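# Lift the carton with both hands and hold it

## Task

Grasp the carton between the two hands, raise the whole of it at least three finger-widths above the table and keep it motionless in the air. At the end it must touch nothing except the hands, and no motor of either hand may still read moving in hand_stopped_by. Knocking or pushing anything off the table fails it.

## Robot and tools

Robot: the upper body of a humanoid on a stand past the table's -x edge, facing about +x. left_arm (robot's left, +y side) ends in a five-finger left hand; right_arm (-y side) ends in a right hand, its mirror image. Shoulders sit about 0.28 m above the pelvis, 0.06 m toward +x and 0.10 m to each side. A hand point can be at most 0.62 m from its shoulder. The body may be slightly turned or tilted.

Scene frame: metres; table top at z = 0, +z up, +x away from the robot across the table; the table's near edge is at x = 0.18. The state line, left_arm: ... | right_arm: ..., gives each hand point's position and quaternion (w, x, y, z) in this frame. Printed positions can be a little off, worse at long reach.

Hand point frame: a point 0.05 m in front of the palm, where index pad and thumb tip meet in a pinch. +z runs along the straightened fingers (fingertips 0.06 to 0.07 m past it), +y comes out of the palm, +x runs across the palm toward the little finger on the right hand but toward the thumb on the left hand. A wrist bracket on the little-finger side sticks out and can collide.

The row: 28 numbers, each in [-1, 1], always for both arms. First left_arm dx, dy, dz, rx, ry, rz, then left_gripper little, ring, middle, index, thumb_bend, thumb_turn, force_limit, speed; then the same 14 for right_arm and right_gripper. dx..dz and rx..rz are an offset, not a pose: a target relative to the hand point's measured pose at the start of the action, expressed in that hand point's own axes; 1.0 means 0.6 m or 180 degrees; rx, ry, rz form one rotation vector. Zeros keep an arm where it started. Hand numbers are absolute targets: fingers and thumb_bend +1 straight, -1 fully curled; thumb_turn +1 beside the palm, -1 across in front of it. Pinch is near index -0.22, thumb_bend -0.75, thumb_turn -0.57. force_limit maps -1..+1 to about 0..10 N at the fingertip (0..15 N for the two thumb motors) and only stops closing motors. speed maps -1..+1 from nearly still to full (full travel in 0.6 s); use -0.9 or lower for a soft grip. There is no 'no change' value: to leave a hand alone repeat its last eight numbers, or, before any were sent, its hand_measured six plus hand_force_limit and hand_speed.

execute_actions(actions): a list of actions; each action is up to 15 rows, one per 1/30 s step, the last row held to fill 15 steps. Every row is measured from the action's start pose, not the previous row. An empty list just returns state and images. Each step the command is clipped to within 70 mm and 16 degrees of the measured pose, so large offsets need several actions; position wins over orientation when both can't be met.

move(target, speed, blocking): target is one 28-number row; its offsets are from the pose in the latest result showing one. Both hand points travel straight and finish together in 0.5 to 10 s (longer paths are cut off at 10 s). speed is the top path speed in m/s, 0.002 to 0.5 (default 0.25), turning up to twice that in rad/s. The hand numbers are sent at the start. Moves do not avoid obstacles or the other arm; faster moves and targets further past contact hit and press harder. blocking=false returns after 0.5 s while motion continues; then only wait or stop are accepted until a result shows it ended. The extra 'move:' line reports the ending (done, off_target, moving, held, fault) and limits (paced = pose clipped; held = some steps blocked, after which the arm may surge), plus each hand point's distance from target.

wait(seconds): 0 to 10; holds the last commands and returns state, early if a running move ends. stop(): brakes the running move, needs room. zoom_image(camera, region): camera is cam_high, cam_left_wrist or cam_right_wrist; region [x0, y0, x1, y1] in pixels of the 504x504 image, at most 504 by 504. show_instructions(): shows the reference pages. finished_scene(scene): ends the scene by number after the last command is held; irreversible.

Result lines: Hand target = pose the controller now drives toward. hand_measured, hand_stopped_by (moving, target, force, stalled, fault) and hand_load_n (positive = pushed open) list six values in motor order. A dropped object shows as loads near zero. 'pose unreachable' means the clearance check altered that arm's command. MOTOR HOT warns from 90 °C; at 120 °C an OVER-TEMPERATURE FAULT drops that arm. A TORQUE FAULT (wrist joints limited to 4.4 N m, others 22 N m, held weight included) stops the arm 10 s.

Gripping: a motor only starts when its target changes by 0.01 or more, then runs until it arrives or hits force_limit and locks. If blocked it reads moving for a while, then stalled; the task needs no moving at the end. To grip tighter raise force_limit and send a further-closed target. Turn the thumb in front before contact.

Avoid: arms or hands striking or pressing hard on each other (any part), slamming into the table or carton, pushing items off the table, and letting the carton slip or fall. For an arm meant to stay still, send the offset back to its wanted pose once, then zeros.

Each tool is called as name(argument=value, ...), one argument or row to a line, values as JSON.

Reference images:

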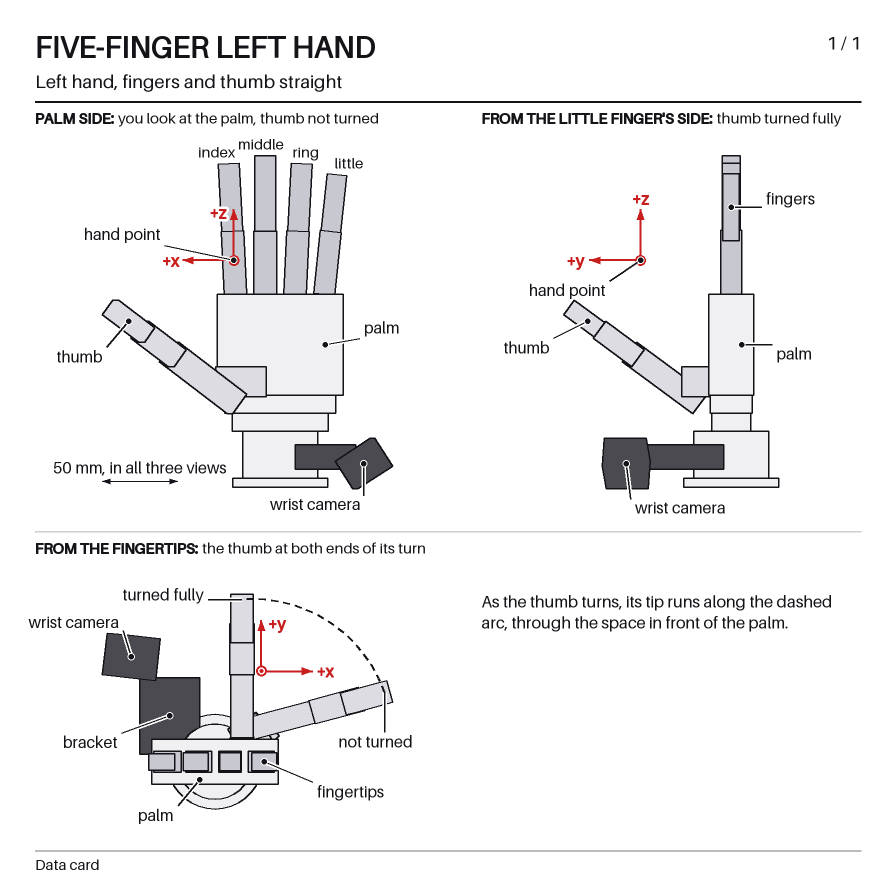

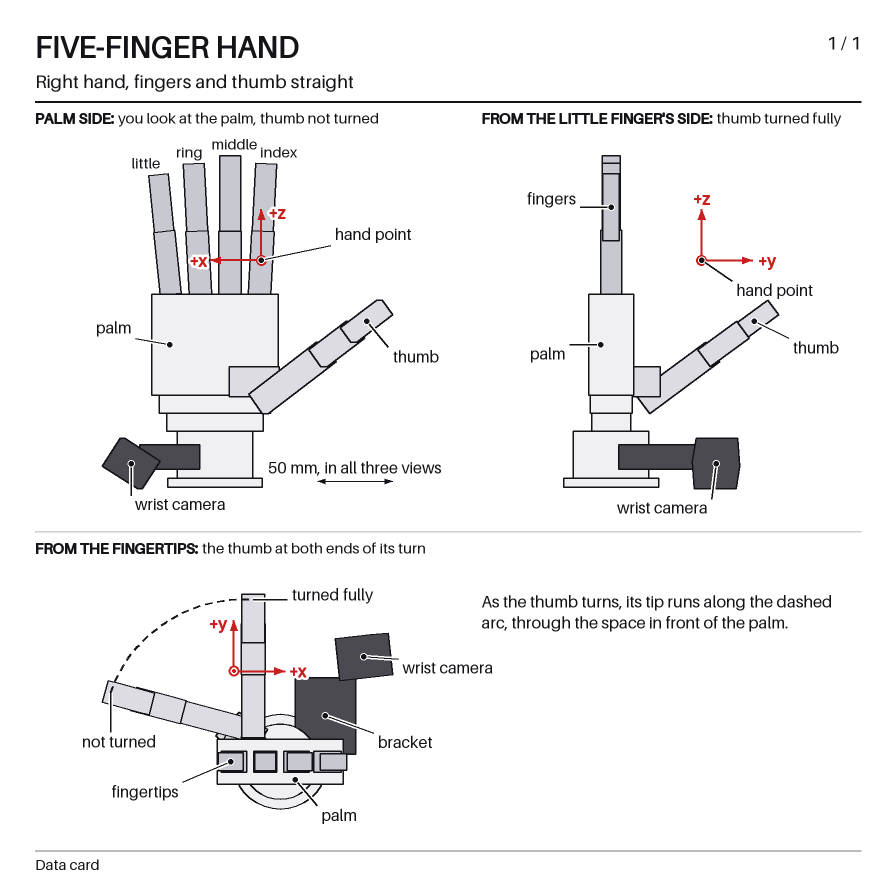

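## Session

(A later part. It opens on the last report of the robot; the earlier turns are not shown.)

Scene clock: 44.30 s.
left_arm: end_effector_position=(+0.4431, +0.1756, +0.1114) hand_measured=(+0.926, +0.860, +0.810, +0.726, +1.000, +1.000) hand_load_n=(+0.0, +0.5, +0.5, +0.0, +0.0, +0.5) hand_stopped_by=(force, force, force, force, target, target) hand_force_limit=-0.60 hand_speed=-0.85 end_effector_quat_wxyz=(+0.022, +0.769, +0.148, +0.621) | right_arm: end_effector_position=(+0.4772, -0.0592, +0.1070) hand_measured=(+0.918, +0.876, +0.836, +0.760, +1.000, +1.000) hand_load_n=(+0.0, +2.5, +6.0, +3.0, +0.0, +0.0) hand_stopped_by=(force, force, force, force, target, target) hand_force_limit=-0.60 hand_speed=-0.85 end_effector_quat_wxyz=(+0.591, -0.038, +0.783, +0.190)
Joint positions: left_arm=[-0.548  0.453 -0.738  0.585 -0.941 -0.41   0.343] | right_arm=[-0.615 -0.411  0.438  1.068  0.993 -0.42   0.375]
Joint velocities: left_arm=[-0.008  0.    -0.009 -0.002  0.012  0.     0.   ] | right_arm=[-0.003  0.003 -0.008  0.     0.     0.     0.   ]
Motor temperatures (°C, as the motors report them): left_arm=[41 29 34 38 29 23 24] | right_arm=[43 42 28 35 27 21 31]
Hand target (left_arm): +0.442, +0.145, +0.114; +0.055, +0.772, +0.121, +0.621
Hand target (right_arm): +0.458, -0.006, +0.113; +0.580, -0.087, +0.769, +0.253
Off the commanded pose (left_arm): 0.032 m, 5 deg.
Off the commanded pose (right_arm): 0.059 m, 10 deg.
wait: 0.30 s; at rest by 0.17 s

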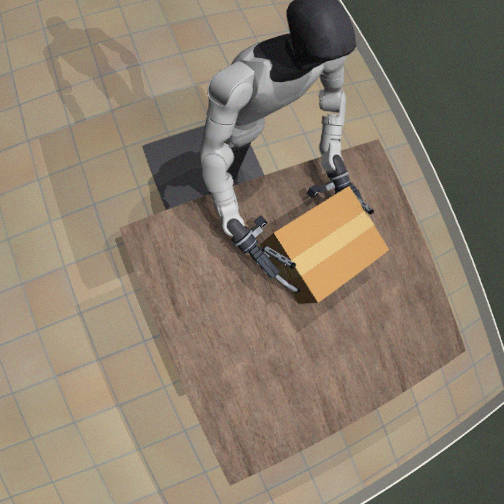

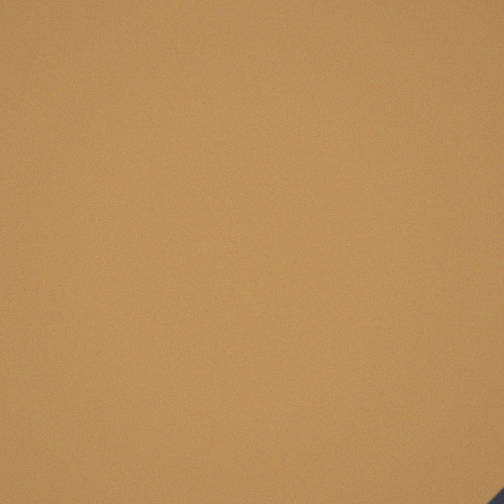

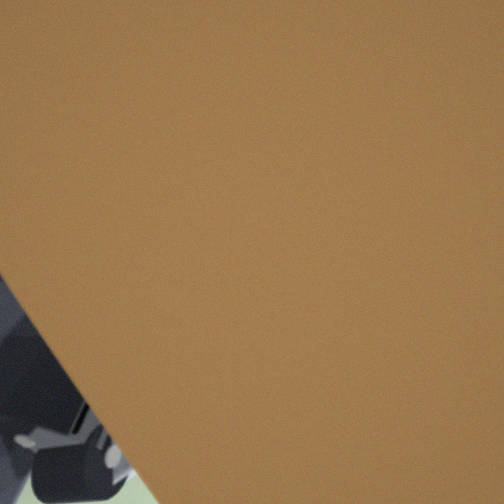

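execute_actions(
  actions=[
    [[-0.01,0.056,-0.01,-0.031,0,0,0.75,0.7,0.7,0.65,1,1,-0.6,-0.85,0.018,0.094,-0.002,-0.05,0,0,0.75,0.7,0.7,0.65,1,1,-0.6,-0.85],[-0.012,0.063,-0.011,-0.035,0,0,0.75,0.7,0.7,0.65,1,1,-0.6,-0.85,0.018,0.094,-0.002,-0.047,0,0,0.75,0.7,0.7,0.65,1,1,-0.6,-0.85],[-0.013,0.07,-0.012,-0.039,0,0,0.75,0.7,0.7,0.65,1,1,-0.6,-0.85,0.018,0.095,-0.002,-0.044,0,0,0.75,0.7,0.7,0.65,1,1,-0.6,-0.85],[-0.015,0.077,-0.014,-0.043,0,0,0.75,0.7,0.7,0.65,1,1,-0.6,-0.85,0.018,0.096,-0.002,-0.041,0,0,0.75,0.7,0.7,0.65,1,1,-0.6,-0.85],[-0.016,0.084,-0.015,-0.047,0,0,0.75,0.7,0.7,0.65,1,1,-0.6,-0.85,0.019,0.098,-0.002,-0.038,0,0,0.75,0.7,0.7,0.65,1,1,-0.6,-0.85],[-0.018,0.091,-0.017,-0.051,0,0,0.75,0.7,0.7,0.65,1,1,-0.6,-0.85,0.019,0.1,-0.002,-0.036,0,0,0.75,0.7,0.7,0.65,1,1,-0.6,-0.85],[-0.019,0.097,-0.018,-0.055,0,0,0.75,0.7,0.7,0.65,1,1,-0.6,-0.85,0.02,0.102,-0.002,-0.035,0,0,0.75,0.7,0.7,0.65,1,1,-0.6,-0.85],[-0.021,0.103,-0.02,-0.059,0,0,0.75,0.7,0.7,0.65,1,1,-0.6,-0.85,0.02,0.104,-0.002,-0.035,0,0,0.75,0.7,0.7,0.65,1,1,-0.6,-0.85]],
  ],
)

wait(
  seconds=0.2,
)

Scene clock: 46.40 s.
left_arm: end_effector_position=(+0.4423, +0.1741, +0.1117) hand_measured=(+0.926, +0.860, +0.810, +0.726, +1.000, +1.000) hand_load_n=(+0.5, +2.0, +1.5, +0.5, +0.0, +0.5) hand_stopped_by=(force, force, force, force, target, target) hand_force_limit=-0.60 hand_speed=-0.85 end_effector_quat_wxyz=(+0.029, +0.760, +0.143, +0.633) | right_arm: end_effector_position=(+0.4730, -0.0578, +0.1058) hand_measured=(+0.918, +0.876, +0.836, +0.760, +1.000, +1.000) hand_load_n=(+0.5, +3.0, +5.5, +3.0, +0.0, +0.0) hand_stopped_by=(force, force, force, force, target, target) hand_force_limit=-0.60 hand_speed=-0.85 end_effector_quat_wxyz=(+0.599, -0.022, +0.783, +0.165)
Joint positions: left_arm=[-0.564  0.435 -0.77   0.662 -0.963 -0.488  0.296] | right_arm=[-0.542 -0.431  0.502  0.908  0.998 -0.436  0.204]
Joint velocities: left_arm=[-0.017  0.003 -0.094  0.023 -0.092 -0.065  0.   ] | right_arm=[ 0.015 -0.054  0.132 -0.097  0.064  0.022 -0.083]
Motor temperatures (°C, as the motors report them): left_arm=[40 29 34 38 29 23 24] | right_arm=[43 42 28 35 27 21 34]
Hand target (left_arm): +0.437, +0.114, +0.117; +0.093, +0.764, +0.091, +0.632
Hand target (right_arm): +0.452, -0.004, +0.111; +0.587, -0.071, +0.773, +0.231
Off the commanded pose (left_arm): 0.063 m, 10 deg.
Off the commanded pose (right_arm): 0.061 m, 10 deg.

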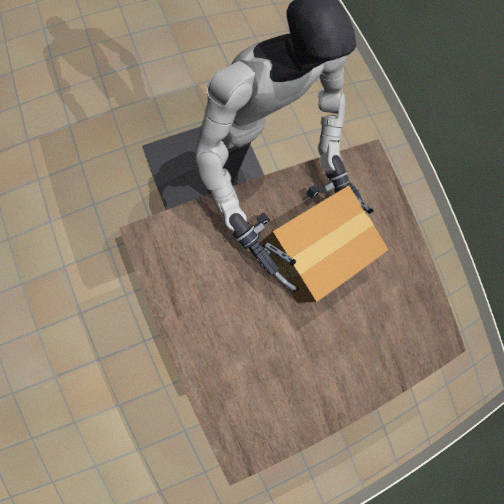

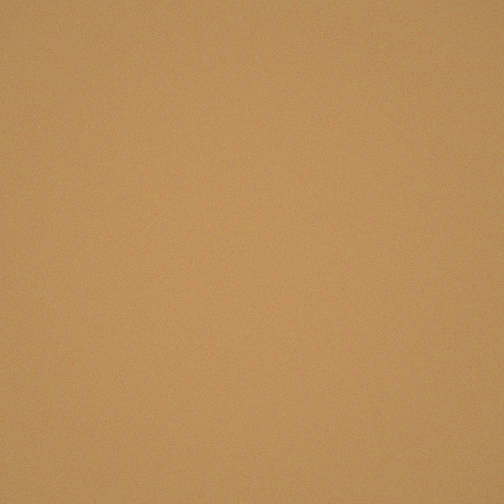

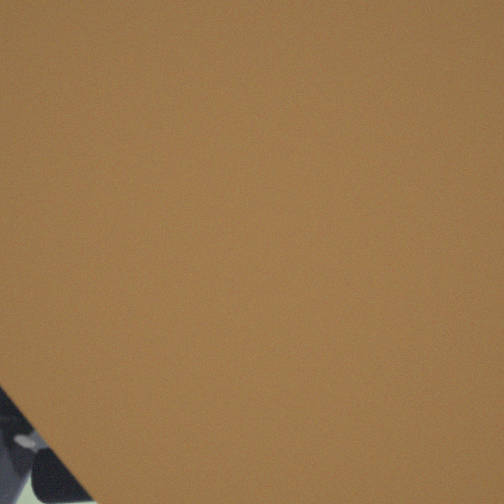

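Scene clock: 46.60 s.
left_arm: end_effector_position=(+0.4423, +0.1741, +0.1117) hand_measured=(+0.926, +0.860, +0.810, +0.726, +1.000, +1.000) hand_load_n=(+0.5, +2.0, +1.5, +0.5, +0.0, +0.5) hand_stopped_by=(force, force, force, force, target, target) hand_force_limit=-0.60 hand_speed=-0.85 end_effector_quat_wxyz=(+0.029, +0.760, +0.143, +0.633) | right_arm: end_effector_position=(+0.4730, -0.0578, +0.1058) hand_measured=(+0.918, +0.876, +0.836, +0.760, +1.000, +1.000) hand_load_n=(+0.5, +3.0, +5.5, +3.0, +0.0, +0.0) hand_stopped_by=(force, force, force, force, target, target) hand_force_limit=-0.60 hand_speed=-0.85 end_effector_quat_wxyz=(+0.599, -0.022, +0.783, +0.165)
Joint positions: left_arm=[-0.566  0.436 -0.776  0.664 -0.968 -0.492  0.296] | right_arm=[-0.542 -0.434  0.508  0.904  1.003 -0.435  0.2  ]
Joint velocities: left_arm=[-0.002  0.002  0.005 -0.008  0.012  0.     0.   ] | right_arm=[ 0.008 -0.002  0.014 -0.005  0.008  0.     0.   ]
Motor temperatures (°C, as the motors report them): left_arm=[40 29 34 38 29 23 25] | right_arm=[43 42 28 35 27 21 34]
Hand target (left_arm): +0.437, +0.114, +0.117; +0.093, +0.764, +0.091, +0.632
Hand target (right_arm): +0.452, -0.004, +0.111; +0.587, -0.071, +0.773, +0.231
Off the commanded pose (left_arm): 0.063 m, 10 deg.
Off the commanded pose (right_arm): 0.061 m, 10 deg.
wait: 0.20 s; at rest by 0.17 s

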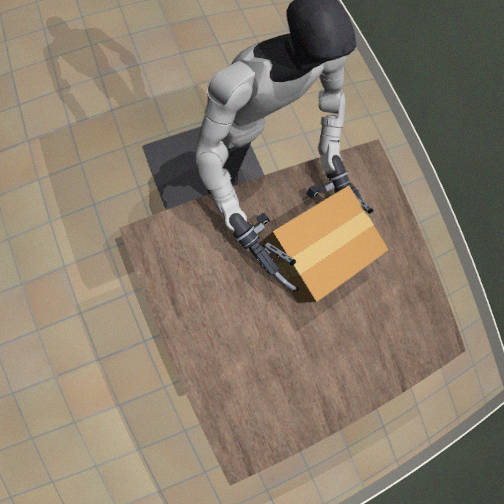

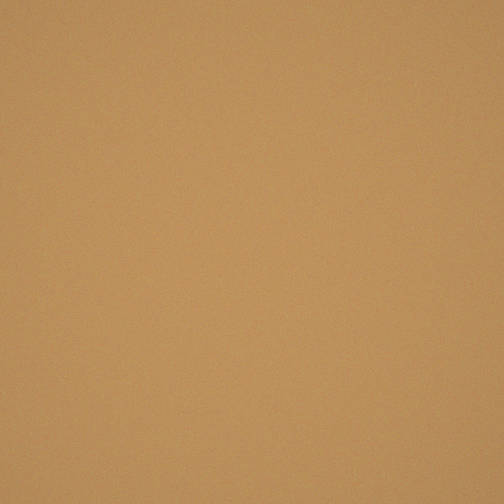

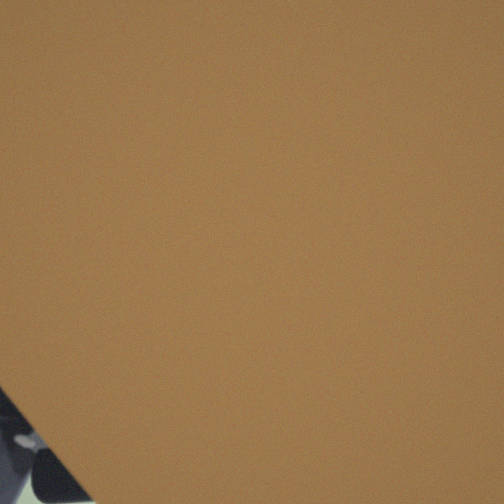

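execute_actions(
  actions=[
    [[-0.019,0.1,-0.024,-0.055,0,0,0.75,0.7,0.7,0.65,1,1,-0.6,-0.85,0.018,0.097,-0.006,-0.048,0,0,0.75,0.7,0.7,0.65,1,1,-0.6,-0.85],[-0.019,0.101,-0.024,-0.056,0,0,0.75,0.7,0.7,0.65,1,1,-0.6,-0.85,0.019,0.099,-0.003,-0.043,0,0,0.75,0.7,0.7,0.65,1,1,-0.6,-0.85],[-0.019,0.102,-0.024,-0.057,0,0,0.75,0.7,0.7,0.65,1,1,-0.6,-0.85,0.02,0.102,0,-0.038,0,0,0.75,0.7,0.7,0.65,1,1,-0.6,-0.85],[-0.019,0.103,-0.024,-0.057,0,0,0.75,0.7,0.7,0.65,1,1,-0.6,-0.85,0.02,0.105,0.003,-0.033,0,0,0.75,0.7,0.7,0.65,1,1,-0.6,-0.85],[-0.019,0.103,-0.024,-0.057,0,0,0.75,0.7,0.7,0.65,1,1,-0.6,-0.85,0.02,0.107,0.006,-0.029,0,0,0.75,0.7,0.7,0.65,1,1,-0.6,-0.85]],
  ],
)

wait(
  seconds=0.2,
)

Scene clock: 47.53 s.
left_arm: end_effector_position=(+0.4397, +0.1741, +0.1110) hand_measured=(+0.926, +0.860, +0.810, +0.726, +1.000, +1.000) hand_load_n=(+0.5, +2.5, +2.0, +0.5, +0.0, +0.5) hand_stopped_by=(force, force, force, force, target, target) hand_force_limit=-0.60 hand_speed=-0.85 end_effector_quat_wxyz=(+0.030, +0.754, +0.142, +0.640) | right_arm: end_effector_position=(+0.4727, -0.0557, +0.1038) hand_measured=(+0.918, +0.876, +0.836, +0.760, +1.000, +1.000) hand_load_n=(+0.0, +0.5, +0.5, +0.0, +0.0, +1.0) hand_stopped_by=(force, force, force, force, target, target) hand_force_limit=-0.60 hand_speed=-0.85 end_effector_quat_wxyz=(+0.607, +0.007, +0.783, +0.139)
Joint positions: left_arm=[-0.573  0.429 -0.816  0.71  -0.995 -0.554  0.277] | right_arm=[-0.518 -0.42   0.576  0.838  1.019 -0.481  0.044]
Joint velocities: left_arm=[-0.026  0.025 -0.086  0.006 -0.072 -0.043  0.016] | right_arm=[-0.009 -0.029  0.133 -0.014  0.109 -0.037 -0.039]
Motor temperatures (°C, as the motors report them): left_arm=[40 29 34 38 29 23 25] | right_arm=[43 42 28 35 27 21 34]
Hand target (left_arm): +0.434, +0.113, +0.118; +0.096, +0.755, +0.087, +0.643
Hand target (right_arm): +0.454, +0.002, +0.107; +0.596, -0.049, +0.776, +0.199
Off the commanded pose (left_arm): 0.064 m, 10 deg.
Off the commanded pose (right_arm): 0.063 m, 10 deg.

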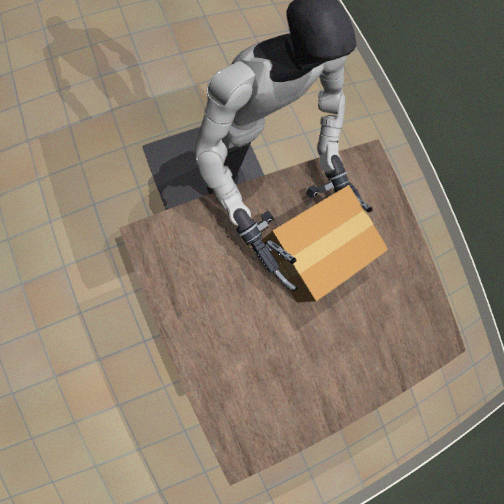

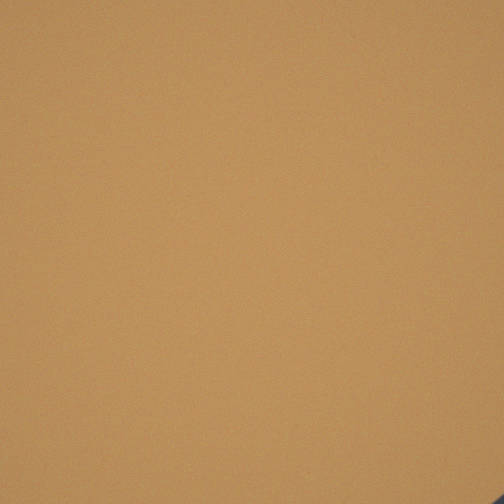

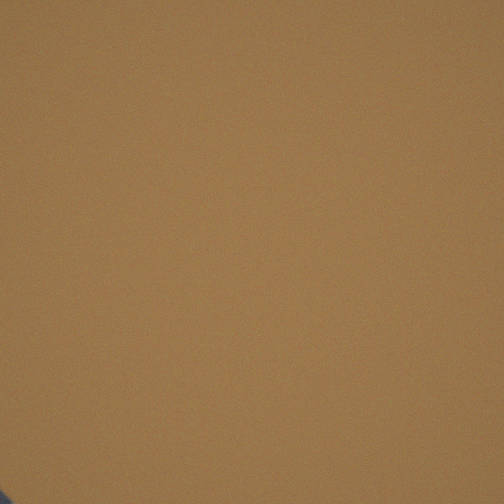

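Scene clock: 47.73 s.
left_arm: end_effector_position=(+0.4398, +0.1741, +0.1110) hand_measured=(+0.926, +0.860, +0.810, +0.726, +1.000, +1.000) hand_load_n=(+0.5, +2.5, +2.0, +0.5, +0.0, +0.5) hand_stopped_by=(force, force, force, force, target, target) hand_force_limit=-0.60 hand_speed=-0.85 end_effector_quat_wxyz=(+0.030, +0.754, +0.142, +0.640) | right_arm: end_effector_position=(+0.4727, -0.0556, +0.1038) hand_measured=(+0.918, +0.876, +0.836, +0.760, +1.000, +1.000) hand_load_n=(+0.0, +0.5, +0.5, +0.0, +0.0, +1.0) hand_stopped_by=(force, force, force, force, target, target) hand_force_limit=-0.60 hand_speed=-0.85 end_effector_quat_wxyz=(+0.607, +0.007, +0.783, +0.139)
Joint positions: left_arm=[-0.575  0.431 -0.822  0.711 -1.    -0.557  0.278] | right_arm=[-0.519 -0.423  0.584  0.837  1.025 -0.483  0.042]
Joint velocities: left_arm=[ 0.003  0.     0.003 -0.003  0.009  0.     0.   ] | right_arm=[ 0.006  0.005  0.008 -0.002 -0.008  0.     0.   ]
Motor temperatures (°C, as the motors report them): left_arm=[40 29 34 38 29 23 25] | right_arm=[43 42 28 35 27 21 34]
Hand target (left_arm): +0.434, +0.113, +0.118; +0.096, +0.755, +0.087, +0.643
Hand target (right_arm): +0.454, +0.002, +0.107; +0.596, -0.049, +0.776, +0.199
Off the commanded pose (left_arm): 0.064 m, 10 deg.
Off the commanded pose (right_arm): 0.063 m, 10 deg.
wait: 0.20 s; at rest by 0.17 s

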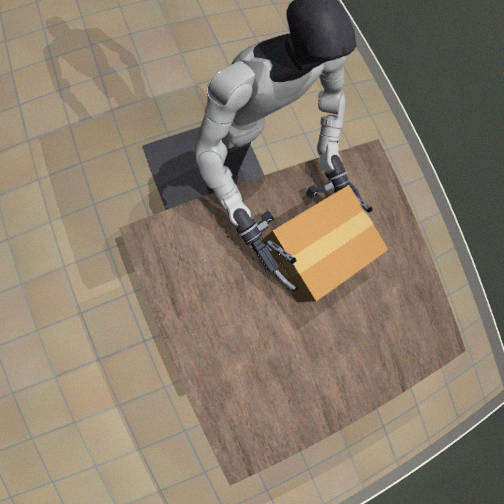

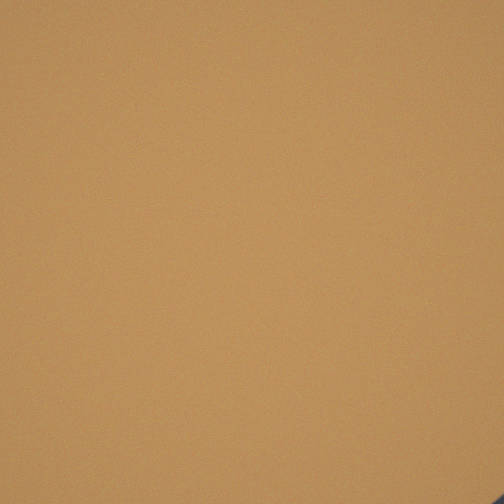

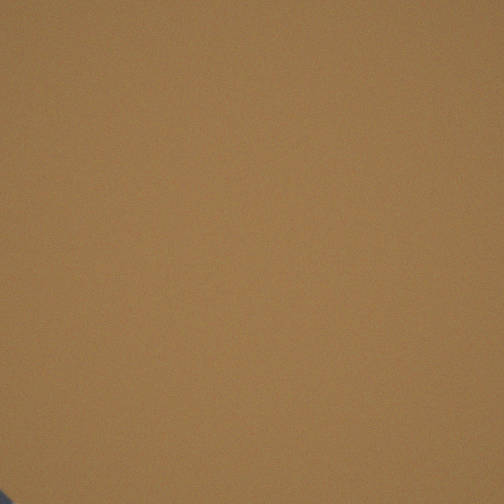

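execute_actions(
  actions=[
    [[-0.014,0.102,-0.024,-0.055,-0.006,0,0.75,0.7,0.7,0.65,1,1,-0.6,-0.85,0.018,0.102,-0.01,-0.054,0.008,-0.004,0.75,0.7,0.7,0.65,1,1,-0.6,-0.85],[-0.011,0.102,-0.024,-0.055,-0.005,0,0.75,0.7,0.7,0.65,1,1,-0.6,-0.85,0.015,0.102,-0.01,-0.055,0.007,-0.004,0.75,0.7,0.7,0.65,1,1,-0.6,-0.85],[-0.008,0.103,-0.023,-0.055,-0.004,0,0.75,0.7,0.7,0.65,1,1,-0.6,-0.85,0.012,0.103,-0.009,-0.056,0.006,-0.004,0.75,0.7,0.7,0.65,1,1,-0.6,-0.85],[-0.005,0.103,-0.023,-0.055,-0.003,0,0.75,0.7,0.7,0.65,1,1,-0.6,-0.85,0.009,0.103,-0.009,-0.056,0.005,-0.004,0.75,0.7,0.7,0.65,1,1,-0.6,-0.85],[-0.002,0.104,-0.022,-0.055,-0.002,0,0.75,0.7,0.7,0.65,1,1,-0.6,-0.85,0.006,0.104,-0.008,-0.056,0.004,-0.004,0.75,0.7,0.7,0.65,1,1,-0.6,-0.85],[0.001,0.105,-0.022,-0.055,-0.001,0,0.75,0.7,0.7,0.65,1,1,-0.6,-0.85,0.003,0.105,-0.008,-0.056,0.003,-0.004,0.75,0.7,0.7,0.65,1,1,-0.6,-0.85],[0.004,0.105,-0.021,-0.055,0,0,0.75,0.7,0.7,0.65,1,1,-0.6,-0.85,0,0.105,-0.007,-0.056,0.002,-0.004,0.75,0.7,0.7,0.65,1,1,-0.6,-0.85],[0.007,0.106,-0.021,-0.055,0.001,0,0.75,0.7,0.7,0.65,1,1,-0.6,-0.85,-0.003,0.106,-0.007,-0.056,0.001,-0.004,0.75,0.7,0.7,0.65,1,1,-0.6,-0.85],[0.01,0.107,-0.02,-0.055,0.002,0,0.75,0.7,0.7,0.65,1,1,-0.6,-0.85,-0.006,0.107,-0.006,-0.056,0,-0.004,0.75,0.7,0.7,0.65,1,1,-0.6,-0.85],[0.013,0.107,-0.02,-0.055,0.003,0,0.75,0.7,0.7,0.65,1,1,-0.6,-0.85,-0.009,0.107,-0.006,-0.056,-0.001,-0.004,0.75,0.7,0.7,0.65,1,1,-0.6,-0.85],[0.016,0.108,-0.019,-0.055,0.004,0,0.75,0.7,0.7,0.65,1,1,-0.6,-0.85,-0.012,0.108,-0.005,-0.056,-0.002,-0.004,0.75,0.7,0.7,0.65,1,1,-0.6,-0.85],[0.019,0.109,-0.019,-0.055,0.005,0,0.75,0.7,0.7,0.65,1,1,-0.6,-0.85,-0.015,0.109,-0.005,-0.056,-0.003,-0.004,0.75,0.7,0.7,0.65,1,1,-0.6,-0.85],[0.022,0.109,-0.018,-0.055,0.006,0,0.75,0.7,0.7,0.65,1,1,-0.6,-0.85,-0.018,0.109,-0.004,-0.056,-0.004,-0.004,0.75,0.7,0.7,0.65,1,1,-0.6,-0.85],[0.024,0.11,-0.018,-0.055,0.007,0,0.75,0.7,0.7,0.65,1,1,-0.6,-0.85,-0.02,0.11,-0.004,-0.056,-0.005,-0.004,0.75,0.7,0.7,0.65,1,1,-0.6,-0.85],[0.026,0.11,-0.018,-0.055,0.008,0,0.75,0.7,0.7,0.65,1,1,-0.6,-0.85,-0.022,0.11,-0.004,-0.056,-0.006,-0.004,0.75,0.7,0.7,0.65,1,1,-0.6,-0.85]],
  ],
)

wait(
  seconds=0.4,
)

Scene clock: 50.30 s.
left_arm: end_effector_position=(+0.4425, +0.1752, +0.1304) hand_measured=(+0.926, +0.860, +0.810, +0.726, +1.000, +1.000) hand_load_n=(+0.5, +2.0, +1.0, +0.0, -0.5, +0.5) hand_stopped_by=(force, force, force, force, target, target) hand_force_limit=-0.60 hand_speed=-0.85 end_effector_quat_wxyz=(+0.032, +0.743, +0.144, +0.652) | right_arm: end_effector_position=(+0.4736, -0.0534, +0.1124) hand_measured=(+0.918, +0.876, +0.836, +0.760, +1.000, +1.000) hand_load_n=(+1.5, +2.5, +3.0, +1.0, -1.0, +0.5) hand_stopped_by=(force, force, force, force, target, target) hand_force_limit=-0.60 hand_speed=-0.85 end_effector_quat_wxyz=(+0.606, +0.006, +0.782, +0.142)
Joint positions: left_arm=[-0.591  0.491 -0.87   0.609 -1.03  -0.559  0.346] | right_arm=[-0.513 -0.477  0.636  0.739  1.064 -0.46  -0.016]
Joint velocities: left_arm=[-0.192  0.103 -0.084 -0.178  0.003 -0.001  0.176] | right_arm=[-0.152 -0.101  0.011 -0.186  0.115 -0.033 -0.188]
Motor temperatures (°C, as the motors report them): left_arm=[41 29 34 38 29 23 27] | right_arm=[43 42 28 35 27 21 35]
Hand target (left_arm): +0.439, +0.115, +0.143; +0.094, +0.740, +0.087, +0.660
Hand target (right_arm): +0.459, +0.003, +0.131; +0.613, -0.051, +0.762, +0.204
Off the commanded pose (left_arm): 0.063 m, 10 deg.
Off the commanded pose (right_arm): 0.062 m, 10 deg.

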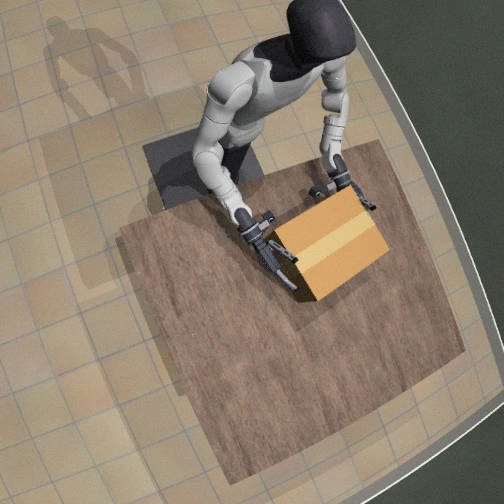

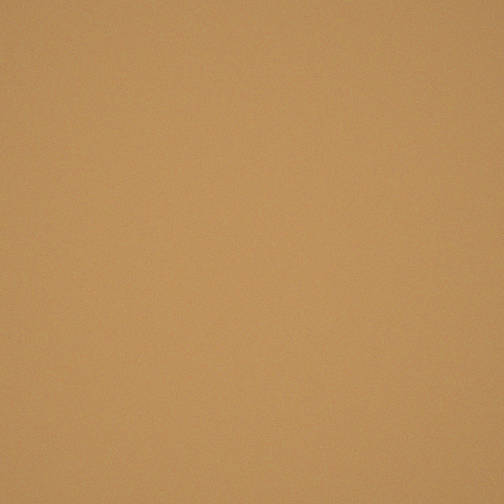

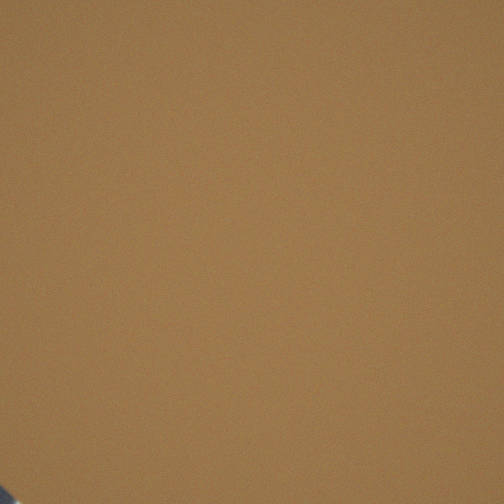

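Scene clock: 50.70 s.
left_arm: end_effector_position=(+0.4451, +0.1752, +0.1400) hand_measured=(+0.926, +0.860, +0.810, +0.726, +1.000, +1.000) hand_load_n=(+1.0, +3.0, +2.0, +0.5, -0.5, +0.5) hand_stopped_by=(force, force, force, force, target, target) hand_force_limit=-0.60 hand_speed=-0.85 end_effector_quat_wxyz=(+0.033, +0.735, +0.145, +0.662) | right_arm: end_effector_position=(+0.4781, -0.0531, +0.1234) hand_measured=(+0.918, +0.876, +0.836, +0.760, +1.000, +1.000) hand_load_n=(+2.5, +2.5, +2.0, +0.5, -1.0, +0.5) hand_stopped_by=(force, force, force, force, target, target) hand_force_limit=-0.60 hand_speed=-0.85 end_effector_quat_wxyz=(+0.618, +0.007, +0.773, +0.143)
Joint positions: left_arm=[-0.603  0.497 -0.875  0.596 -1.03  -0.571  0.357] | right_arm=[-0.526 -0.486  0.639  0.726  1.069 -0.471 -0.025]
Joint velocities: left_arm=[-0.003 -0.009 -0.002  0.005 -0.005  0.002  0.   ] | right_arm=[-0.002  0.008 -0.006  0.     0.008  0.002  0.   ]
Motor temperatures (°C, as the motors report them): left_arm=[41 29 34 38 29 23 27] | right_arm=[44 42 28 36 27 21 35]
Hand target (left_arm): +0.439, +0.115, +0.143; +0.094, +0.740, +0.087, +0.660
Hand target (right_arm): +0.459, +0.003, +0.131; +0.613, -0.051, +0.762, +0.204
Off the commanded pose (left_arm): 0.062 m, 10 deg.
Off the commanded pose (right_arm): 0.060 m, 10 deg.
wait: 0.40 s; at rest by 0.27 s

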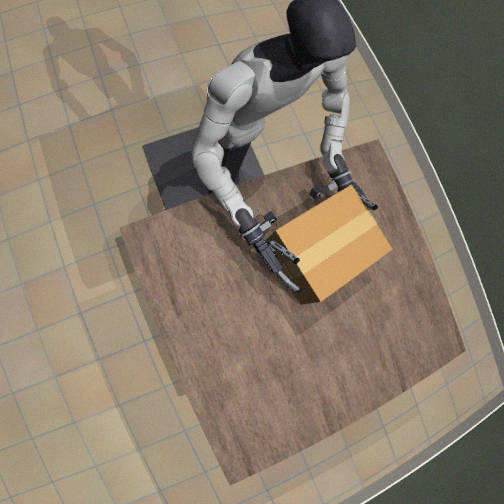

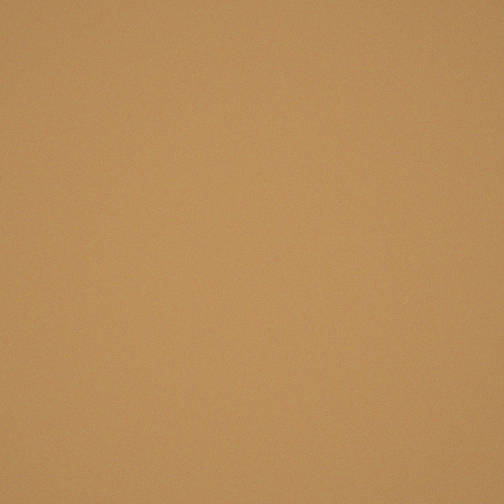

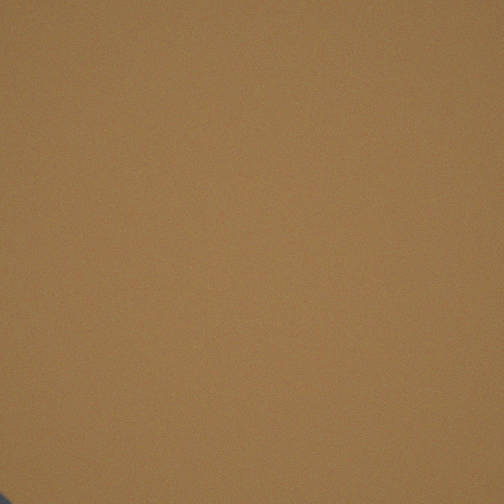

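execute_actions(
  actions=[
    [[-0.02,0.1,-0.024,-0.054,-0.01,0.002,0.75,0.7,0.7,0.65,1,1,-0.6,-0.85,0.012,0.103,-0.013,-0.055,0.004,-0.004,0.75,0.7,0.7,0.65,1,1,-0.6,-0.85],[-0.018,0.1,-0.024,-0.054,-0.01,0.002,0.75,0.7,0.7,0.65,1,1,-0.6,-0.85,0.009,0.104,-0.014,-0.055,0.004,-0.004,0.75,0.7,0.7,0.65,1,1,-0.6,-0.85],[-0.015,0.101,-0.025,-0.054,-0.01,0.002,0.75,0.7,0.7,0.65,1,1,-0.6,-0.85,0.006,0.105,-0.014,-0.055,0.004,-0.004,0.75,0.7,0.7,0.65,1,1,-0.6,-0.85],[-0.012,0.102,-0.025,-0.054,-0.01,0.002,0.75,0.7,0.7,0.65,1,1,-0.6,-0.85,0.002,0.106,-0.015,-0.055,0.004,-0.004,0.75,0.7,0.7,0.65,1,1,-0.6,-0.85],[-0.009,0.103,-0.025,-0.054,-0.01,0.002,0.75,0.7,0.7,0.65,1,1,-0.6,-0.85,-0.001,0.107,-0.016,-0.055,0.004,-0.004,0.75,0.7,0.7,0.65,1,1,-0.6,-0.85],[-0.006,0.103,-0.026,-0.054,-0.01,0.002,0.75,0.7,0.7,0.65,1,1,-0.6,-0.85,-0.005,0.108,-0.017,-0.055,0.004,-0.004,0.75,0.7,0.7,0.65,1,1,-0.6,-0.85],[-0.003,0.104,-0.026,-0.054,-0.01,0.002,0.75,0.7,0.7,0.65,1,1,-0.6,-0.85,-0.008,0.109,-0.017,-0.055,0.004,-0.004,0.75,0.7,0.7,0.65,1,1,-0.6,-0.85],[0,0.105,-0.027,-0.054,-0.01,0.002,0.75,0.7,0.7,0.65,1,1,-0.6,-0.85,-0.012,0.11,-0.018,-0.055,0.004,-0.004,0.75,0.7,0.7,0.65,1,1,-0.6,-0.85],[0.003,0.106,-0.027,-0.054,-0.01,0.002,0.75,0.7,0.7,0.65,1,1,-0.6,-0.85,-0.015,0.11,-0.019,-0.055,0.004,-0.004,0.75,0.7,0.7,0.65,1,1,-0.6,-0.85],[0.006,0.106,-0.027,-0.054,-0.01,0.002,0.75,0.7,0.7,0.65,1,1,-0.6,-0.85,-0.019,0.111,-0.02,-0.055,0.004,-0.004,0.75,0.7,0.7,0.65,1,1,-0.6,-0.85],[0.009,0.107,-0.028,-0.054,-0.01,0.002,0.75,0.7,0.7,0.65,1,1,-0.6,-0.85,-0.022,0.112,-0.02,-0.055,0.004,-0.004,0.75,0.7,0.7,0.65,1,1,-0.6,-0.85],[0.012,0.108,-0.028,-0.054,-0.01,0.002,0.75,0.7,0.7,0.65,1,1,-0.6,-0.85,-0.026,0.113,-0.021,-0.055,0.004,-0.004,0.75,0.7,0.7,0.65,1,1,-0.6,-0.85],[0.015,0.109,-0.029,-0.054,-0.01,0.002,0.75,0.7,0.7,0.65,1,1,-0.6,-0.85,-0.029,0.114,-0.022,-0.055,0.004,-0.004,0.75,0.7,0.7,0.65,1,1,-0.6,-0.85],[0.017,0.109,-0.029,-0.054,-0.01,0.002,0.75,0.7,0.7,0.65,1,1,-0.6,-0.85,-0.032,0.115,-0.023,-0.055,0.004,-0.004,0.75,0.7,0.7,0.65,1,1,-0.6,-0.85],[0.019,0.11,-0.029,-0.054,-0.01,0.002,0.75,0.7,0.7,0.65,1,1,-0.6,-0.85,-0.034,0.115,-0.023,-0.055,0.004,-0.004,0.75,0.7,0.7,0.65,1,1,-0.6,-0.85]],
  ],
)

wait(
  seconds=0.4,
)

zoom_image(
  camera="cam_high",
  region=[230, 140, 420, 330],
)

Scene clock: 51.73 s.
left_arm: end_effector_position=(+0.4439, +0.1741, +0.1647) hand_measured=(+0.926, +0.860, +0.810, +0.726, +1.000, +1.000) hand_load_n=(+1.0, +3.0, +2.0, +0.5, -0.5, +0.5) hand_stopped_by=(force, force, force, force, target, target) hand_force_limit=-0.60 hand_speed=-0.85 end_effector_quat_wxyz=(+0.036, +0.731, +0.146, +0.666) | right_arm: end_effector_position=(+0.4766, -0.0516, +0.1493) hand_measured=(+0.918, +0.876, +0.836, +0.760, +1.000, +1.000) hand_load_n=(+3.0, +3.0, +2.0, +0.5, -1.0, +0.5) hand_stopped_by=(force, force, force, force, target, target) hand_force_limit=-0.60 hand_speed=-0.85 end_effector_quat_wxyz=(+0.620, +0.004, +0.772, +0.142)
Joint positions: left_arm=[-0.618  0.613 -0.932  0.391 -1.062 -0.526  0.48 ] | right_arm=[-0.497 -0.625  0.693  0.468  1.11  -0.405 -0.172]
Joint velocities: left_arm=[-0.097  0.232 -0.074 -0.385 -0.086  0.094  0.235] | right_arm=[-0.005 -0.348  0.104 -0.574  0.123  0.165 -0.356]
Motor temperatures (°C, as the motors report them): left_arm=[41 30 34 39 29 24 28] | right_arm=[44 41 28 36 28 22 36]
Hand target (left_arm): +0.436, +0.114, +0.170; +0.097, +0.738, +0.086, +0.662
Hand target (right_arm): +0.454, +0.005, +0.161; +0.613, -0.056, +0.761, +0.206
Off the commanded pose (left_arm): 0.062 m, 10 deg.
Off the commanded pose (right_arm): 0.062 m, 10 deg.

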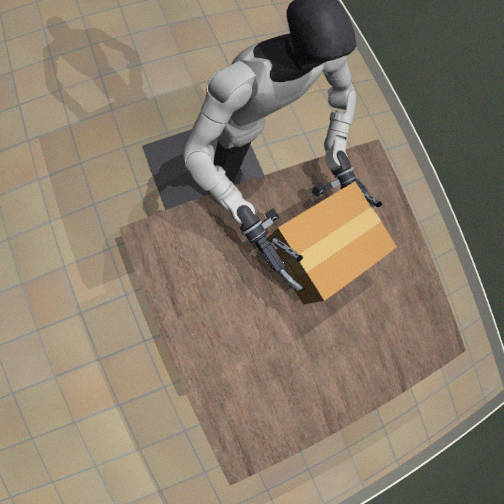

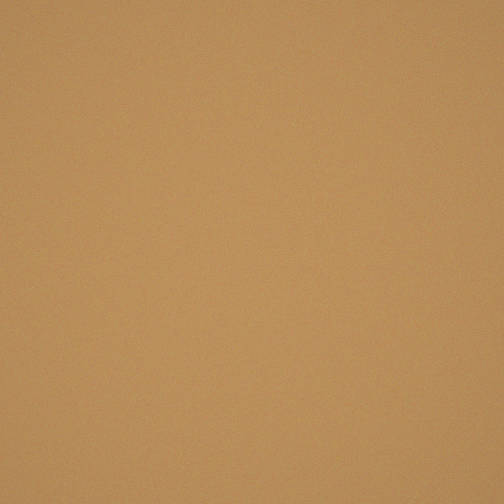

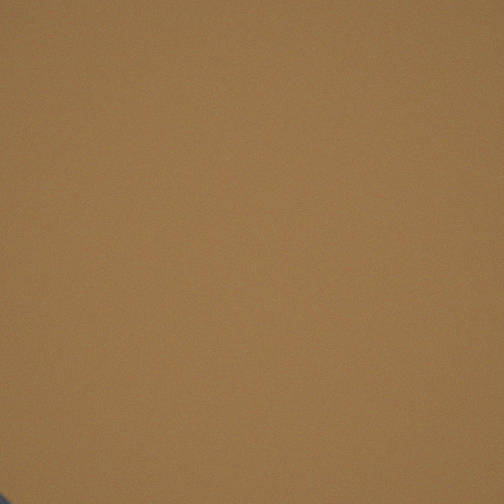

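Scene clock: 52.13 s.
left_arm: end_effector_position=(+0.4446, +0.1735, +0.1684) hand_measured=(+0.926, +0.860, +0.810, +0.726, +1.000, +1.000) hand_load_n=(+0.5, +2.5, +2.0, +0.5, -0.5, +0.5) hand_stopped_by=(force, force, force, force, target, target) hand_force_limit=-0.60 hand_speed=-0.85 end_effector_quat_wxyz=(+0.036, +0.731, +0.146, +0.665) | right_arm: end_effector_position=(+0.4767, -0.0519, +0.1530) hand_measured=(+0.918, +0.876, +0.836, +0.760, +1.000, +1.000) hand_load_n=(+3.0, +3.0, +2.0, +0.5, -1.0, +0.5) hand_stopped_by=(force, force, force, force, target, target) hand_force_limit=-0.60 hand_speed=-0.85 end_effector_quat_wxyz=(+0.619, +0.004, +0.772, +0.141)
Joint positions: left_arm=[-0.626  0.627 -0.94   0.366 -1.07  -0.517  0.497] | right_arm=[-0.497 -0.646  0.7    0.433  1.119 -0.394 -0.194]
Joint velocities: left_arm=[ 0.     0.011 -0.003  0.002 -0.011  0.     0.   ] | right_arm=[ 0.    -0.011 -0.009  0.009 -0.009  0.     0.   ]
Motor temperatures (°C, as the motors report them): left_arm=[41 30 34 39 29 24 28] | right_arm=[45 41 28 36 28 22 36]
Hand target (left_arm): +0.436, +0.114, +0.170; +0.097, +0.738, +0.086, +0.662
Hand target (right_arm): +0.454, +0.005, +0.161; +0.613, -0.056, +0.761, +0.206
Off the commanded pose (left_arm): 0.061 m, 10 deg.
Off the commanded pose (right_arm): 0.062 m, 10 deg.
wait: 0.40 s; no rest

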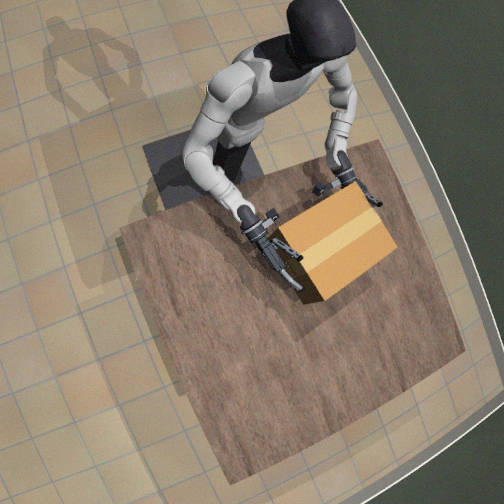

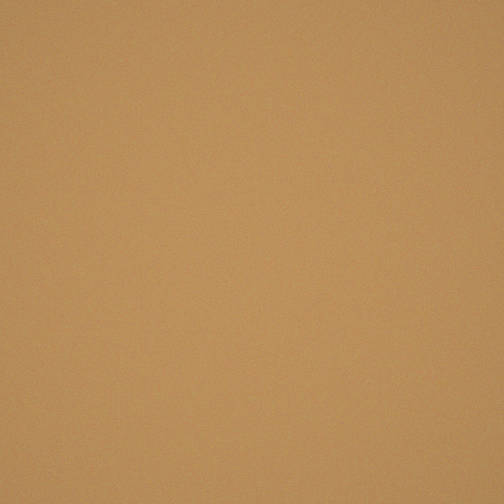

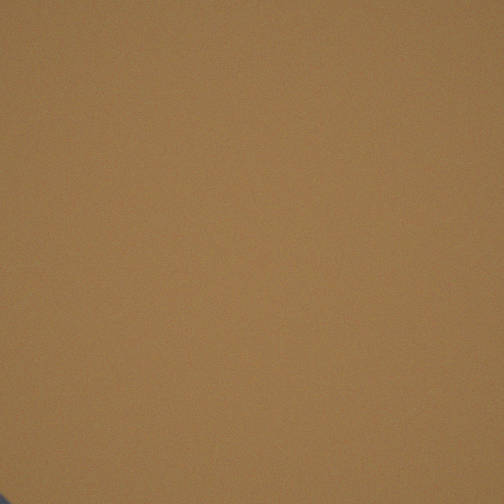

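Region (230, 140, 420, 330) of cam_high's 504x504 image, scaled by 2.653, with more detail than that image has.

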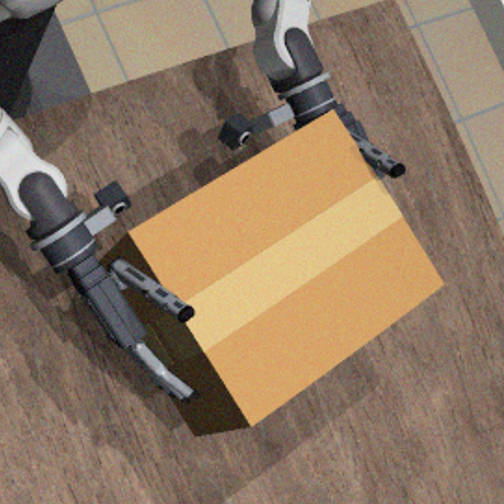

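execute_actions(
  actions=[
    [[-0.021,0.099,-0.026,-0.055,-0.011,0.002,0.75,0.7,0.7,0.65,1,1,-0.6,-0.85,0.012,0.103,-0.016,-0.056,0.004,-0.004,0.75,0.7,0.7,0.65,1,1,-0.6,-0.85],[-0.018,0.1,-0.026,-0.055,-0.011,0.002,0.75,0.7,0.7,0.65,1,1,-0.6,-0.85,0.009,0.104,-0.017,-0.056,0.004,-0.004,0.75,0.7,0.7,0.65,1,1,-0.6,-0.85],[-0.014,0.101,-0.027,-0.055,-0.011,0.002,0.75,0.7,0.7,0.65,1,1,-0.6,-0.85,0.004,0.105,-0.018,-0.056,0.004,-0.004,0.75,0.7,0.7,0.65,1,1,-0.6,-0.85],[-0.009,0.102,-0.027,-0.055,-0.011,0.002,0.75,0.7,0.7,0.65,1,1,-0.6,-0.85,-0.001,0.106,-0.019,-0.056,0.004,-0.004,0.75,0.7,0.7,0.65,1,1,-0.6,-0.85],[-0.004,0.103,-0.028,-0.055,-0.011,0.002,0.75,0.7,0.7,0.65,1,1,-0.6,-0.85,-0.007,0.107,-0.02,-0.056,0.004,-0.004,0.75,0.7,0.7,0.65,1,1,-0.6,-0.85],[0.001,0.105,-0.028,-0.055,-0.011,0.002,0.75,0.7,0.7,0.65,1,1,-0.6,-0.85,-0.012,0.108,-0.021,-0.056,0.004,-0.004,0.75,0.7,0.7,0.65,1,1,-0.6,-0.85],[0.006,0.106,-0.029,-0.055,-0.011,0.002,0.75,0.7,0.7,0.65,1,1,-0.6,-0.85,-0.018,0.11,-0.022,-0.056,0.004,-0.004,0.75,0.7,0.7,0.65,1,1,-0.6,-0.85],[0.011,0.107,-0.029,-0.055,-0.011,0.002,0.75,0.7,0.7,0.65,1,1,-0.6,-0.85,-0.023,0.111,-0.023,-0.056,0.004,-0.004,0.75,0.7,0.7,0.65,1,1,-0.6,-0.85],[0.016,0.108,-0.03,-0.055,-0.011,0.002,0.75,0.7,0.7,0.65,1,1,-0.6,-0.85,-0.029,0.112,-0.024,-0.056,0.004,-0.004,0.75,0.7,0.7,0.65,1,1,-0.6,-0.85],[0.021,0.11,-0.03,-0.055,-0.011,0.002,0.75,0.7,0.7,0.65,1,1,-0.6,-0.85,-0.034,0.114,-0.025,-0.056,0.004,-0.004,0.75,0.7,0.7,0.65,1,1,-0.6,-0.85],[0.026,0.111,-0.031,-0.055,-0.011,0.002,0.75,0.7,0.7,0.65,1,1,-0.6,-0.85,-0.04,0.115,-0.026,-0.056,0.004,-0.004,0.75,0.7,0.7,0.65,1,1,-0.6,-0.85],[0.031,0.112,-0.032,-0.055,-0.011,0.002,0.75,0.7,0.7,0.65,1,1,-0.6,-0.85,-0.045,0.116,-0.027,-0.056,0.004,-0.004,0.75,0.7,0.7,0.65,1,1,-0.6,-0.85],[0.035,0.113,-0.032,-0.055,-0.011,0.002,0.75,0.7,0.7,0.65,1,1,-0.6,-0.85,-0.05,0.117,-0.028,-0.056,0.004,-0.004,0.75,0.7,0.7,0.65,1,1,-0.6,-0.85],[0.038,0.114,-0.033,-0.055,-0.011,0.002,0.75,0.7,0.7,0.65,1,1,-0.6,-0.85,-0.054,0.118,-0.029,-0.056,0.004,-0.004,0.75,0.7,0.7,0.65,1,1,-0.6,-0.85],[0.04,0.114,-0.033,-0.055,-0.011,0.002,0.75,0.7,0.7,0.65,1,1,-0.6,-0.85,-0.057,0.119,-0.03,-0.056,0.004,-0.004,0.75,0.7,0.7,0.65,1,1,-0.6,-0.85]],
  ],
)

wait(
  seconds=1.5,
)

zoom_image(
  camera="cam_high",
  region=[230, 140, 420, 330],
)

Scene clock: 53.23 s.
left_arm: end_effector_position=(+0.4444, +0.1718, +0.2067) hand_measured=(+0.926, +0.860, +0.810, +0.726, +1.000, +1.000) hand_load_n=(+0.5, +2.5, +2.0, +0.5, -0.5, +0.5) hand_stopped_by=(force, force, force, force, target, target) hand_force_limit=-0.60 hand_speed=-0.85 end_effector_quat_wxyz=(+0.040, +0.727, +0.146, +0.670) | right_arm: end_effector_position=(+0.4757, -0.0499, +0.1918) hand_measured=(+0.918, +0.876, +0.836, +0.760, +1.000, +1.000) hand_load_n=(+3.0, +3.0, +2.0, +0.5, -1.0, +0.5) hand_stopped_by=(force, force, force, force, target, target) hand_force_limit=-0.60 hand_speed=-0.85 end_effector_quat_wxyz=(+0.623, -0.001, +0.769, +0.140)
Joint positions: left_arm=[-0.68   0.768 -0.978  0.125 -1.123 -0.446  0.637] | right_arm=[-0.503 -0.812  0.724  0.167  1.184 -0.317 -0.344]
Joint velocities: left_arm=[-0.201  0.293 -0.049 -0.486 -0.141  0.149  0.296] | right_arm=[-0.106 -0.39  -0.002 -0.586  0.199  0.201 -0.351]
Motor temperatures (°C, as the motors report them): left_arm=[42 30 34 39 30 24 29] | right_arm=[45 41 28 37 28 22 38]
Hand target (left_arm): +0.434, +0.113, +0.212; +0.102, +0.735, +0.086, +0.665
Hand target (right_arm): +0.450, +0.005, +0.205; +0.615, -0.061, +0.759, +0.206
Off the commanded pose (left_arm): 0.061 m, 10 deg.
Off the commanded pose (right_arm): 0.062 m, 10 deg.

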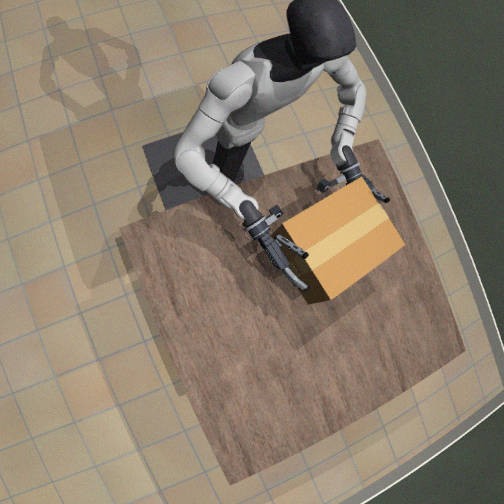

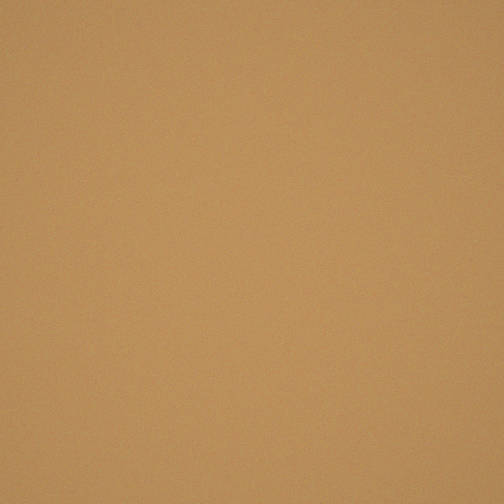

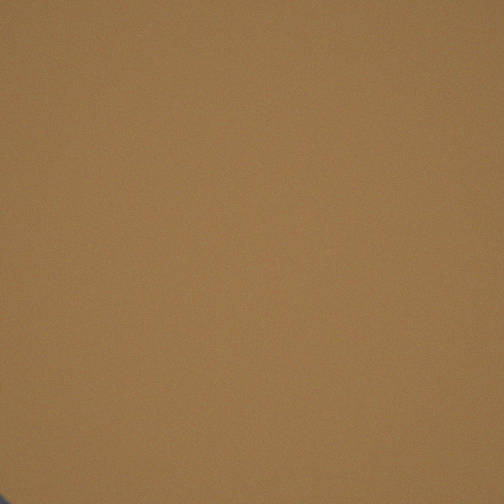

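Scene clock: 54.73 s.
left_arm: end_effector_position=(+0.4446, +0.1714, +0.2108) hand_measured=(+0.926, +0.860, +0.810, +0.726, +1.000, +1.000) hand_load_n=(+0.5, +2.5, +2.0, +0.5, -0.5, +0.5) hand_stopped_by=(force, force, force, force, target, target) hand_force_limit=-0.60 hand_speed=-0.85 end_effector_quat_wxyz=(+0.041, +0.728, +0.147, +0.669) | right_arm: end_effector_position=(+0.4757, -0.0496, +0.1967) hand_measured=(+0.918, +0.876, +0.836, +0.760, +1.000, +1.000) hand_load_n=(+3.5, +3.0, +2.0, +0.5, -1.0, +0.5) hand_stopped_by=(force, force, force, force, target, target) hand_force_limit=-0.60 hand_speed=-0.85 end_effector_quat_wxyz=(+0.622, -0.001, +0.771, +0.138)
Joint positions: left_arm=[-0.691  0.784 -0.984  0.098 -1.136 -0.436  0.654] | right_arm=[-0.509 -0.837  0.728  0.13   1.198 -0.302 -0.369]
Joint velocities: left_arm=[0.    0.005 0.014 0.003 0.003 0.    0.   ] | right_arm=[-0.002  0.008 -0.006  0.    -0.005  0.     0.   ]
Motor temperatures (°C, as the motors report them): left_arm=[43 30 34 40 30 24 30] | right_arm=[46 41 28 38 28 23 40]
Hand target (left_arm): +0.434, +0.113, +0.212; +0.102, +0.735, +0.086, +0.665
Hand target (right_arm): +0.450, +0.005, +0.205; +0.615, -0.061, +0.759, +0.206
Off the commanded pose (left_arm): 0.060 m, 10 deg.
Off the commanded pose (right_arm): 0.060 m, 10 deg.
wait: 1.50 s; at rest by 0.47 s

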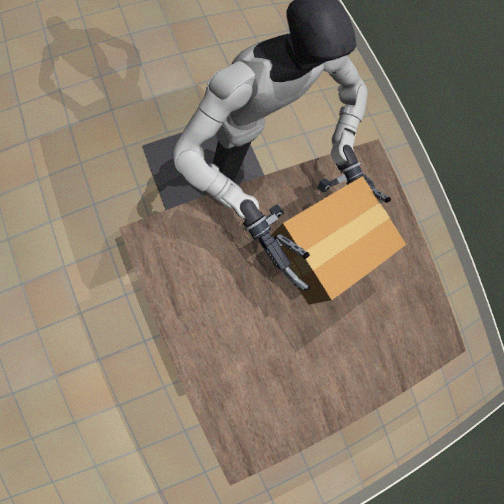

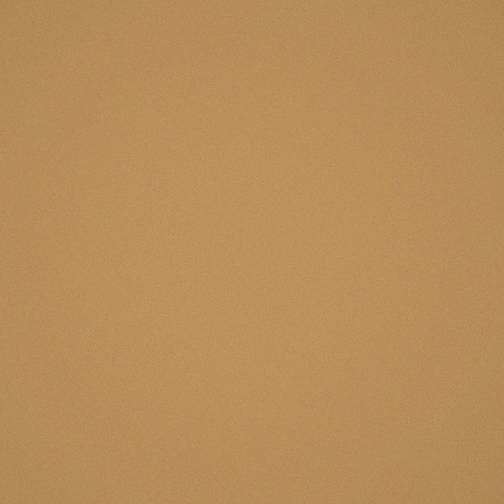

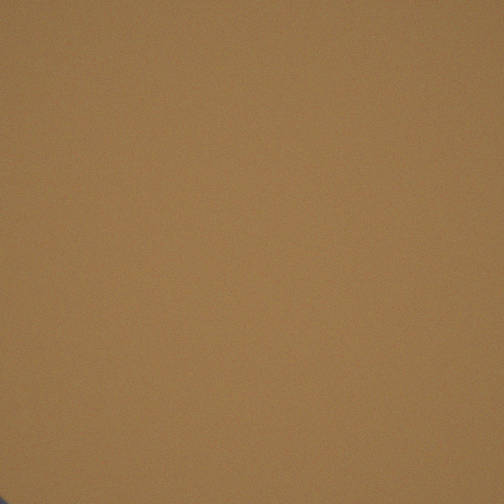

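Region (230, 140, 420, 330) of cam_high's 504x504 image, scaled by 2.653, with more detail than that image has.

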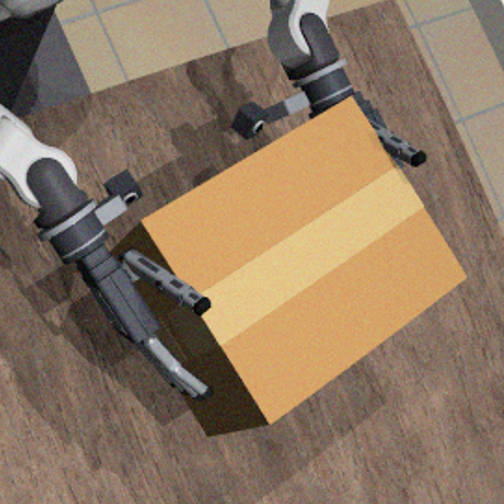

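The carton is about 9 cm off the table and holding still.

finished_scene(
  scene=1,
)

The scene is finished: the task was done.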